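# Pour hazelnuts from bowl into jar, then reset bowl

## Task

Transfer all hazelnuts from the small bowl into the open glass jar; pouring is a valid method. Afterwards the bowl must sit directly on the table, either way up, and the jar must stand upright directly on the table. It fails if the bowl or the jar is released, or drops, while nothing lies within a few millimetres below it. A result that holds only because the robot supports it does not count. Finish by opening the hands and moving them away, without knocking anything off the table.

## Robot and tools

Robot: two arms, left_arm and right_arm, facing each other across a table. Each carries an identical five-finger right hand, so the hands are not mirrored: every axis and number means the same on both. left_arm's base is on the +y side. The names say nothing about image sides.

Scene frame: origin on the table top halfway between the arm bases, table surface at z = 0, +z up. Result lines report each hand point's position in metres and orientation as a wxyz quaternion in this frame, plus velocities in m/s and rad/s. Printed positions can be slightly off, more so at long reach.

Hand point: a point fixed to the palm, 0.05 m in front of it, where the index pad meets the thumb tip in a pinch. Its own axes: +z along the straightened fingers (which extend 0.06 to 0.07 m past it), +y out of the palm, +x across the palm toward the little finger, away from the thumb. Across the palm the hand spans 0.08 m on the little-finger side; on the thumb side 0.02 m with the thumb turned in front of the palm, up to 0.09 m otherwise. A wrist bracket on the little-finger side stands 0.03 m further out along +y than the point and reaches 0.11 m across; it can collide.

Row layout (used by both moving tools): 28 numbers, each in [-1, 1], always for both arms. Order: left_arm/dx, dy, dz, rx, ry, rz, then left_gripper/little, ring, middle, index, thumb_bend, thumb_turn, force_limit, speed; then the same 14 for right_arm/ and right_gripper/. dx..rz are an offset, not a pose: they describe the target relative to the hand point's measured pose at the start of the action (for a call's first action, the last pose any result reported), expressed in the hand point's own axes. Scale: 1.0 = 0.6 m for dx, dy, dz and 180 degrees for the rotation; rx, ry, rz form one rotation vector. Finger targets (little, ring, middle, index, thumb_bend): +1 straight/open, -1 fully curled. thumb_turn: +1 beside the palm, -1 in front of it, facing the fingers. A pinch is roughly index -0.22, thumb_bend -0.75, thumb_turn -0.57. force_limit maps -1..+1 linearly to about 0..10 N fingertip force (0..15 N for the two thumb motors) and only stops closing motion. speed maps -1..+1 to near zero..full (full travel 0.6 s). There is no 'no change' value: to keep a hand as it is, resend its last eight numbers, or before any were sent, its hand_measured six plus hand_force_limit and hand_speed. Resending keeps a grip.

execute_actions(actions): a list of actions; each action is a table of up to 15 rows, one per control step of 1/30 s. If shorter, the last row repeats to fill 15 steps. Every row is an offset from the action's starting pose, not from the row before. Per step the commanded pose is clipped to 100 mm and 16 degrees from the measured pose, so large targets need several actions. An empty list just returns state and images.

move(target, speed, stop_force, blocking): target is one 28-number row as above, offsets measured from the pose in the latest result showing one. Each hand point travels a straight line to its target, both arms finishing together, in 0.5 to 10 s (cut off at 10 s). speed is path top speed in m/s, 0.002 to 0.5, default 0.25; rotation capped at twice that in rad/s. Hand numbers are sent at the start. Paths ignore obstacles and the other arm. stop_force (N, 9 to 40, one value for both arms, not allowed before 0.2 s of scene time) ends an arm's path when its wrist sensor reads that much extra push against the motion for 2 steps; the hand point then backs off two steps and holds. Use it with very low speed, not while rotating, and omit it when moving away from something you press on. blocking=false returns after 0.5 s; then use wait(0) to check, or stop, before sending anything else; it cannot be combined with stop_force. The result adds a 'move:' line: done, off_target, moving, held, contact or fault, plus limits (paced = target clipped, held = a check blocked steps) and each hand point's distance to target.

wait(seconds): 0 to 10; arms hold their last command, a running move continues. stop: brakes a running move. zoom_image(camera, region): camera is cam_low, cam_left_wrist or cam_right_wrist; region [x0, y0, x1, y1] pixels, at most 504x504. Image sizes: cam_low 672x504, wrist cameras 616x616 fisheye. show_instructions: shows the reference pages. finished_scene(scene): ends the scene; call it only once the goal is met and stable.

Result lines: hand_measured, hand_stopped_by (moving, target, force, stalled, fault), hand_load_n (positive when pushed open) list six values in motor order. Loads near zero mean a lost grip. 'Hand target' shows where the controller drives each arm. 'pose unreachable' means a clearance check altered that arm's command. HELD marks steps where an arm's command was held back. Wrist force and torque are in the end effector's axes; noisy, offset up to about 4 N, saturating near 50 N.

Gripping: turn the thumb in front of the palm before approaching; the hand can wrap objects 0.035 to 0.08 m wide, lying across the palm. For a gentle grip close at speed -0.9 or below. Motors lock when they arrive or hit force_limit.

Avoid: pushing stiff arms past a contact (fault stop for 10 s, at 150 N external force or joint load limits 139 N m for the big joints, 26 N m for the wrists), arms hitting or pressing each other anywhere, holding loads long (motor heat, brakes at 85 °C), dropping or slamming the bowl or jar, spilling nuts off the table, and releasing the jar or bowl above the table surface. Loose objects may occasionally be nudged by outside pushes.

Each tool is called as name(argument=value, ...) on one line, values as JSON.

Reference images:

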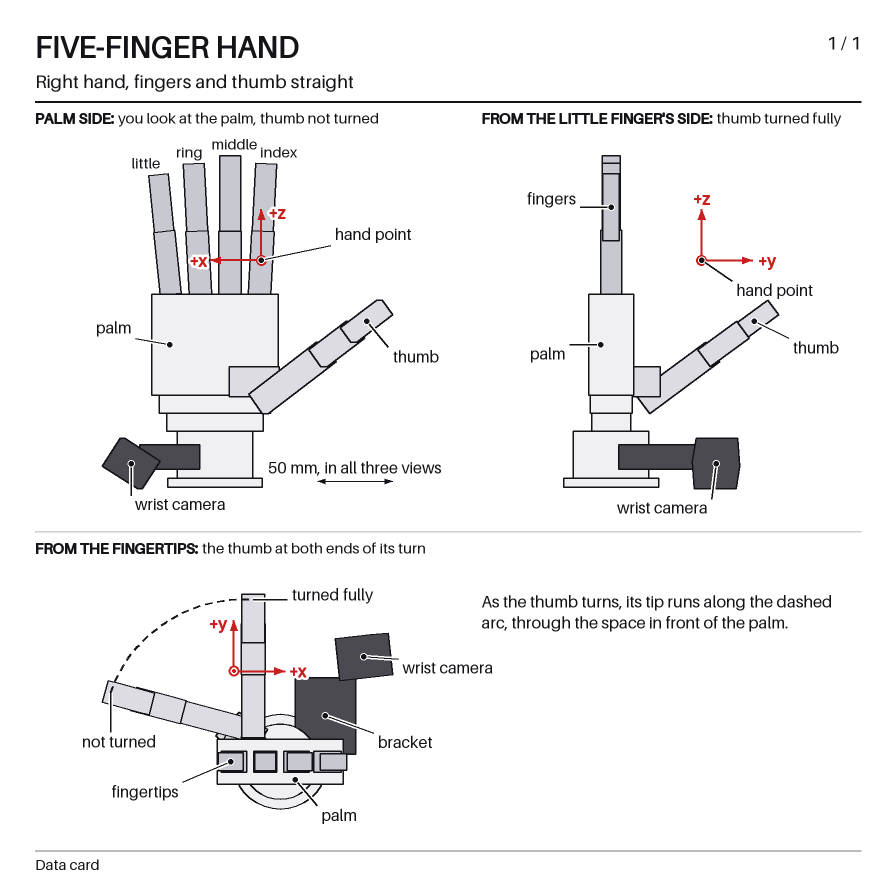

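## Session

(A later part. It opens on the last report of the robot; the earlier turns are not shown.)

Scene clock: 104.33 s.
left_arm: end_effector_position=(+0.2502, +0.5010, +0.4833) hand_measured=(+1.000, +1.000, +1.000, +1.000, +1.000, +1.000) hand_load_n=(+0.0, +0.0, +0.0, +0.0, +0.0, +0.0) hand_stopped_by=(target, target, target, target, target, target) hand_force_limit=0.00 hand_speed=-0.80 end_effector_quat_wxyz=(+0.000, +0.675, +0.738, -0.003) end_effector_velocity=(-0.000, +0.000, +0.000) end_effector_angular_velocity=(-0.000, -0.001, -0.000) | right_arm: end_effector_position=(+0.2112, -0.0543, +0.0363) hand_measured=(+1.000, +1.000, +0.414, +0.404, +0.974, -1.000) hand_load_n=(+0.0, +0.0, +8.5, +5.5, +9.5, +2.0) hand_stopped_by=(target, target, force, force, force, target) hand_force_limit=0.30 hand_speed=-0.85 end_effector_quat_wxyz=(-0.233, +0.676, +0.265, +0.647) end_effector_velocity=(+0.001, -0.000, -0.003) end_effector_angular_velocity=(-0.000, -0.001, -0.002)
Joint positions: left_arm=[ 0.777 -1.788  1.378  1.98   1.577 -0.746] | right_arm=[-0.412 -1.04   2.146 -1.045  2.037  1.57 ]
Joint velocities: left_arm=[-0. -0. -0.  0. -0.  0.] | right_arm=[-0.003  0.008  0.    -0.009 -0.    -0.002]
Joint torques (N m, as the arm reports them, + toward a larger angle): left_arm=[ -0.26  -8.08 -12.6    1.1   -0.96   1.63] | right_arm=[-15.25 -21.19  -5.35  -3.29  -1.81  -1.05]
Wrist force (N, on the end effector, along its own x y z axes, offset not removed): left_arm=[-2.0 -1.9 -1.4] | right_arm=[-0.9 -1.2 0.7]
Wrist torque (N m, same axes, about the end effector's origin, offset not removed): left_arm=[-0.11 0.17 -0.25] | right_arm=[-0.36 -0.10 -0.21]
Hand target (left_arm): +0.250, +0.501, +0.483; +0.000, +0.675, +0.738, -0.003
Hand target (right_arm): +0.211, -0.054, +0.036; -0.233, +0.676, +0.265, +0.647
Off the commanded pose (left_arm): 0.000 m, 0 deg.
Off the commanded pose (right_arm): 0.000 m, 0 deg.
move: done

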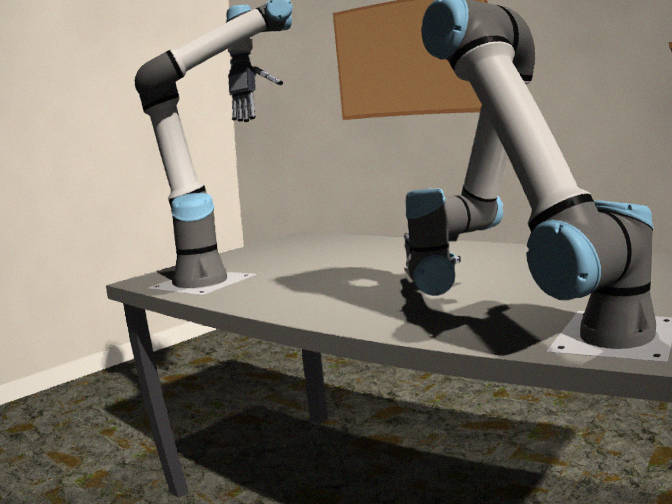

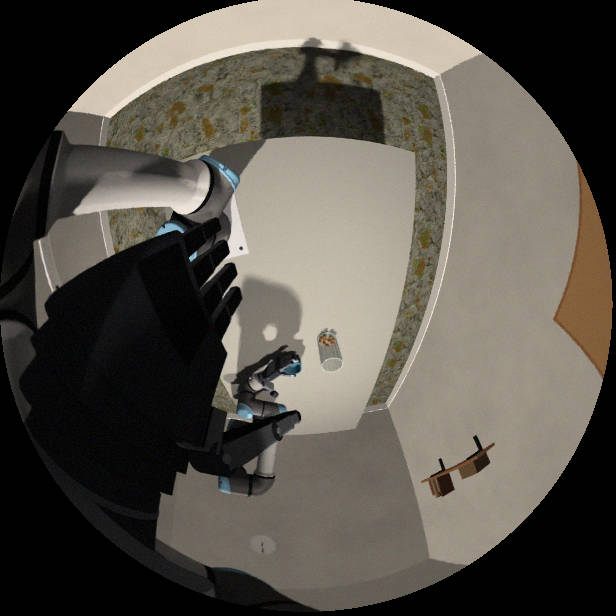

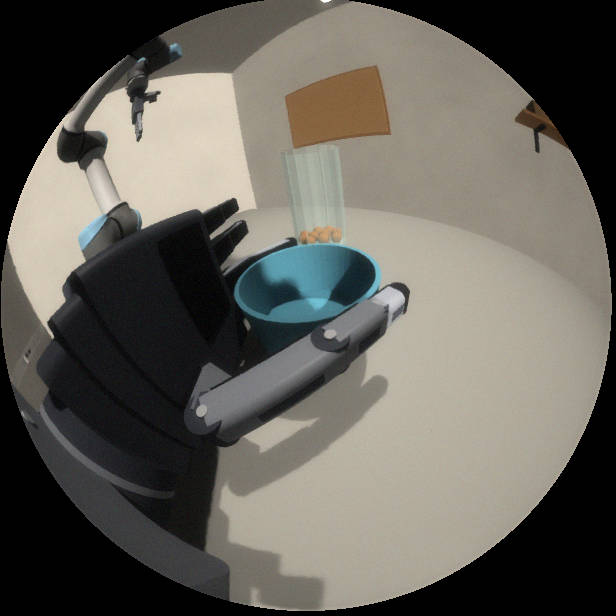

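move(target=[0,0,0,0,0,0,1,1,1,1,1,1,0,-0.8, -0.028,0,0,0,0,0,1,1,-0.7,-0.6,0,-1,0.3,-0.85], speed=0.006, stop_force=9)

Scene clock: 111.23 s.
left_arm: end_effector_position=(+0.2502, +0.5010, +0.4833) hand_measured=(+1.000, +1.000, +1.000, +1.000, +1.000, +1.000) hand_load_n=(+0.0, +0.0, +0.0, +0.0, +0.0, +0.0) hand_stopped_by=(target, target, target, target, target, target) hand_force_limit=0.00 hand_speed=-0.80 end_effector_quat_wxyz=(+0.000, +0.675, +0.738, -0.003) end_effector_velocity=(-0.000, +0.000, +0.000) end_effector_angular_velocity=(-0.001, -0.001, +0.000) | right_arm: end_effector_position=(+0.2109, -0.0550, +0.0234) hand_measured=(+1.000, +1.000, +0.414, +0.404, +0.974, -1.000) hand_load_n=(+0.0, +0.0, +8.5, +5.5, +9.5, +0.5) hand_stopped_by=(target, target, force, force, force, target) hand_force_limit=0.30 hand_speed=-0.85 end_effector_quat_wxyz=(-0.233, +0.676, +0.265, +0.647) end_effector_velocity=(+0.000, -0.000, +0.001) end_effector_angular_velocity=(-0.001, +0.001, +0.000)
Joint positions: left_arm=[ 0.777 -1.788  1.378  1.98   1.577 -0.746] | right_arm=[-0.412 -1.009  2.149 -1.079  2.037  1.57 ]
Joint velocities: left_arm=[ 0.    -0.001 -0.     0.     0.    -0.   ] | right_arm=[-0.    -0.004  0.     0.006 -0.     0.   ]
Joint torques (N m, as the arm reports them, + toward a larger angle): left_arm=[ -0.06  -7.6  -11.91   1.06  -1.11   1.71] | right_arm=[ 12.67 -31.54  -3.29   2.77   0.11   1.34]
Wrist force (N, on the end effector, along its own x y z axes, offset not removed): left_arm=[-1.1 0.7 1.9] | right_arm=[13.3 6.0 -0.3]
Wrist torque (N m, same axes, about the end effector's origin, offset not removed): left_arm=[-0.04 -0.14 0.00] | right_arm=[0.54 -0.18 0.66]
Hand target (left_arm): +0.250, +0.501, +0.483; +0.000, +0.675, +0.738, -0.003
Hand target (right_arm): +0.211, -0.055, +0.024; -0.233, +0.676, +0.265, +0.647
Off the commanded pose (left_arm): 0.000 m, 0 deg.
Off the commanded pose (right_arm): 0.004 m, 0 deg.
move: contact (right_arm)

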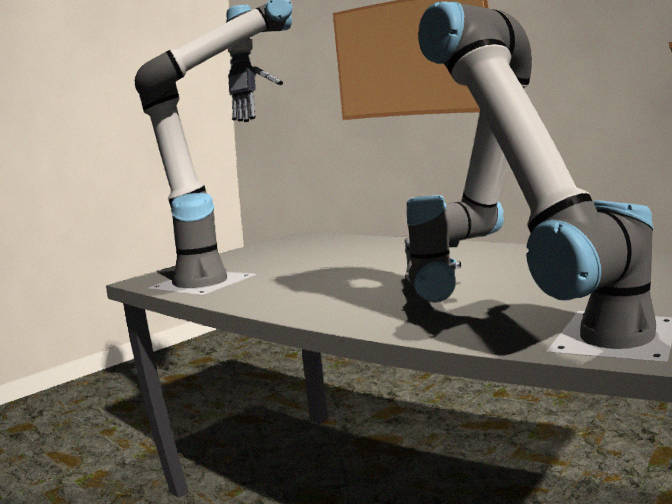

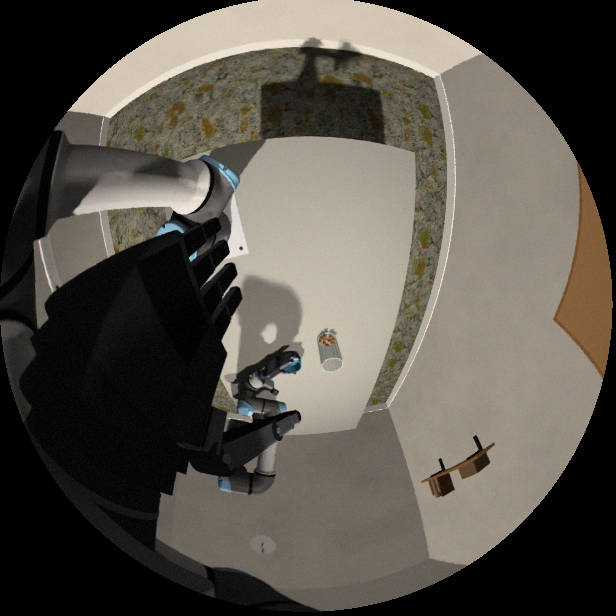

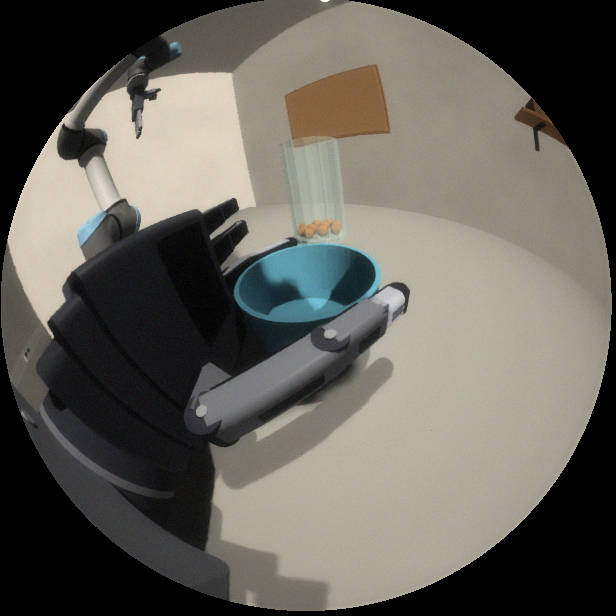

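move(target=[0,0,0,0,0,0,1,1,1,1,1,1,0,-0.8, 0,0,0,0,0,0,1,1,1,1,1,-1,0.3,0])

move(target=[0,0,0,0,0,0,1,1,1,1,1,1,0,-0.8, 0.2,-0.03,-0.17,0,0,0,1,1,1,1,1,-1,0.3,0], speed=0.2)

Scene clock: 114.07 s.
left_arm: end_effector_position=(+0.2502, +0.5010, +0.4833) hand_measured=(+1.000, +1.000, +1.000, +1.000, +1.000, +1.000) hand_load_n=(+0.0, +0.0, +0.0, +0.0, +0.0, +0.0) hand_stopped_by=(target, target, target, target, target, target) hand_force_limit=0.00 hand_speed=-0.80 end_effector_quat_wxyz=(+0.000, +0.675, +0.738, -0.003) end_effector_velocity=(+0.000, -0.000, -0.000) end_effector_angular_velocity=(+0.001, +0.001, -0.001) | right_arm: end_effector_position=(+0.2110, -0.0550, +0.0235) hand_measured=(+1.000, +1.000, +1.000, +1.000, +1.000, -1.000) hand_load_n=(+0.0, +0.0, +0.0, +0.0, +0.0, +0.0) hand_stopped_by=(target, target, target, target, target, target) hand_force_limit=0.30 hand_speed=0.00 end_effector_quat_wxyz=(-0.233, +0.676, +0.265, +0.647) end_effector_velocity=(+0.001, -0.000, +0.001) end_effector_angular_velocity=(+0.001, -0.001, -0.001)
Joint positions: left_arm=[ 0.777 -1.788  1.378  1.98   1.577 -0.746] | right_arm=[-0.412 -1.009  2.149 -1.079  2.037  1.57 ]
Joint velocities: left_arm=[ 0.     0.001  0.     0.    -0.     0.001] | right_arm=[-0.001 -0.001 -0.    -0.001  0.001 -0.   ]
Joint torques (N m, as the arm reports them, + toward a larger angle): left_arm=[ -0.02  -7.75 -12.35   1.15  -1.05   1.75] | right_arm=[  7.52 -22.57  -9.67  -3.23   0.1    1.04]
Wrist force (N, on the end effector, along its own x y z axes, offset not removed): left_arm=[-1.0 1.6 1.6] | right_arm=[-0.8 1.0 0.5]
Wrist torque (N m, same axes, about the end effector's origin, offset not removed): left_arm=[0.19 0.10 0.00] | right_arm=[0.14 0.13 0.03]
Hand target (left_arm): +0.250, +0.501, +0.483; +0.000, +0.675, +0.738, -0.003
Hand target (right_arm): +0.211, -0.055, +0.023; -0.233, +0.676, +0.265, +0.647
Off the commanded pose (left_arm): 0.000 m, 0 deg.
Off the commanded pose (right_arm): 0.000 m, 0 deg.
move: done

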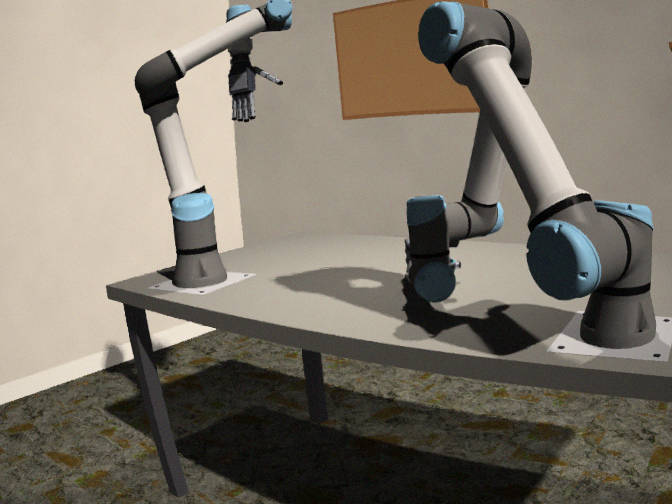

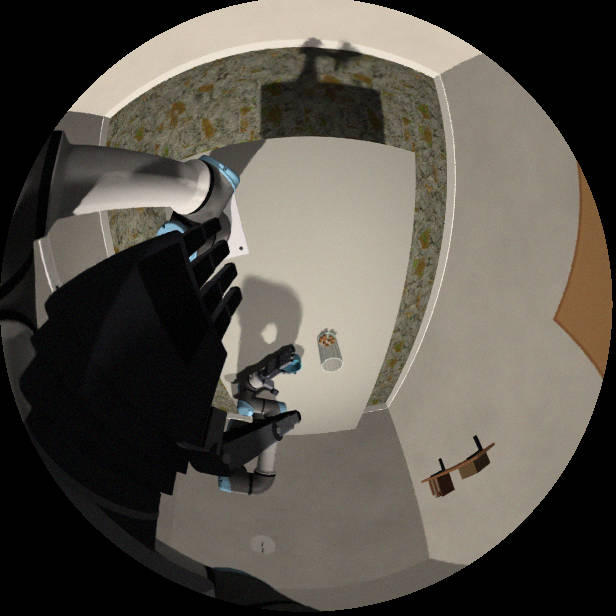

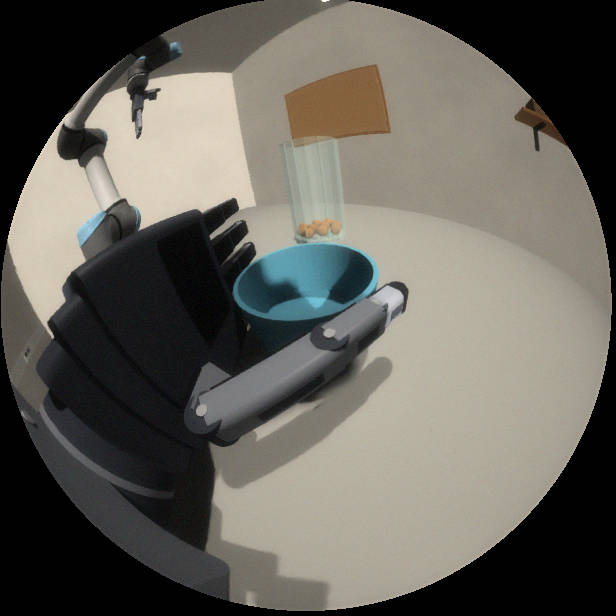

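Scene clock: 115.47 s.
left_arm: end_effector_position=(+0.2502, +0.5010, +0.4833) hand_measured=(+1.000, +1.000, +1.000, +1.000, +1.000, +1.000) hand_load_n=(+0.0, +0.0, +0.0, +0.0, +0.0, +0.0) hand_stopped_by=(target, target, target, target, target, target) hand_force_limit=0.00 hand_speed=-0.80 end_effector_quat_wxyz=(+0.000, +0.675, +0.738, -0.003) end_effector_velocity=(-0.000, +0.000, -0.000) end_effector_angular_velocity=(+0.002, +0.001, -0.000) | right_arm: end_effector_position=(+0.1253, -0.1016, +0.1483) hand_measured=(+1.000, +1.000, +1.000, +1.000, +1.000, -1.000) hand_load_n=(+0.0, +0.0, +0.0, +0.0, +0.0, +0.0) hand_stopped_by=(target, target, target, target, target, target) hand_force_limit=0.30 hand_speed=0.00 end_effector_quat_wxyz=(-0.233, +0.676, +0.265, +0.647) end_effector_velocity=(-0.002, -0.001, +0.003) end_effector_angular_velocity=(+0.002, +0.000, +0.000)
Joint positions: left_arm=[ 0.777 -1.788  1.378  1.98   1.577 -0.746] | right_arm=[-0.222 -1.377  2.206 -0.76   2.226  1.585]
Joint velocities: left_arm=[ 0.    -0.     0.002  0.    -0.001  0.   ] | right_arm=[ 0.004 -0.008 -0.001  0.008  0.004  0.001]
Joint torques (N m, as the arm reports them, + toward a larger angle): left_arm=[ -0.63  -7.39 -12.66   1.11  -0.98   1.62] | right_arm=[ 13.58 -27.73 -24.02   0.39   2.44   1.27]
Wrist force (N, on the end effector, along its own x y z axes, offset not removed): left_arm=[1.4 2.3 -3.5] | right_arm=[-2.4 0.1 -2.1]
Wrist torque (N m, same axes, about the end effector's origin, offset not removed): left_arm=[0.70 -0.14 0.09] | right_arm=[0.04 0.30 0.07]
Hand target (left_arm): +0.250, +0.501, +0.483; +0.000, +0.675, +0.738, -0.003
Hand target (right_arm): +0.125, -0.102, +0.149; -0.233, +0.676, +0.265, +0.647
Off the commanded pose (left_arm): 0.000 m, 0 deg.
Off the commanded pose (right_arm): 0.000 m, 0 deg.
move: done

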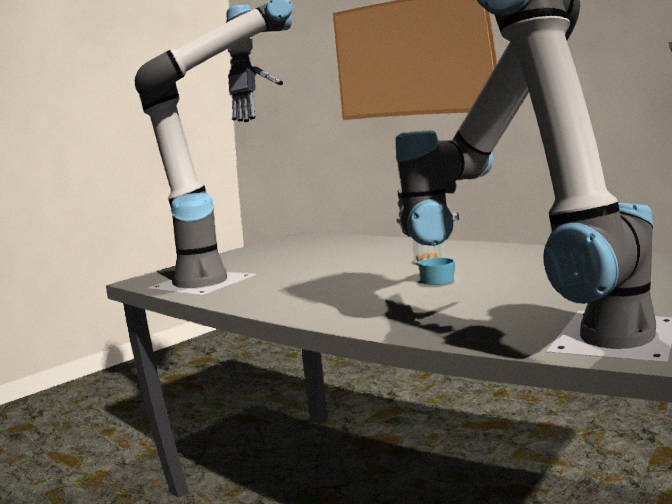

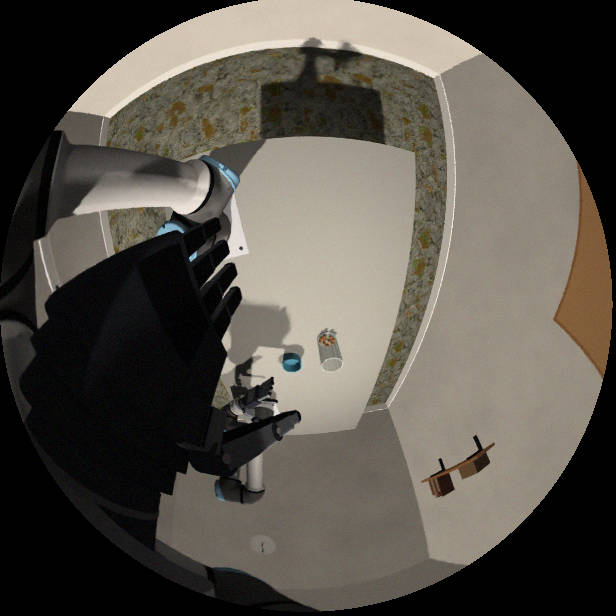

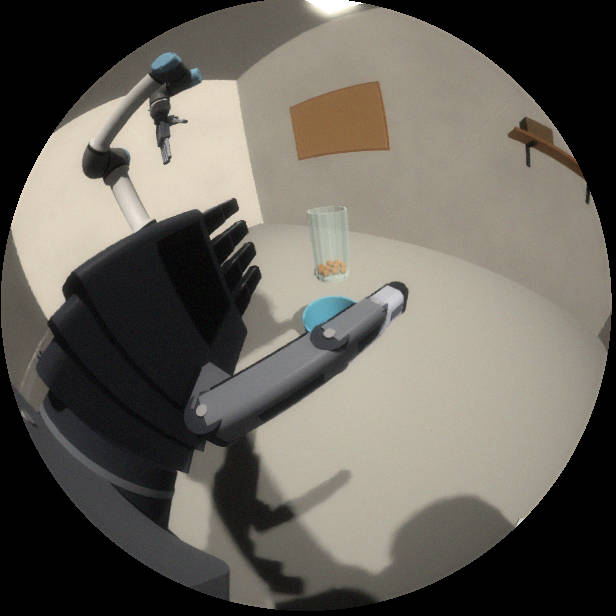

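finished_scene(scene=1)

The scene is finished: the task was done.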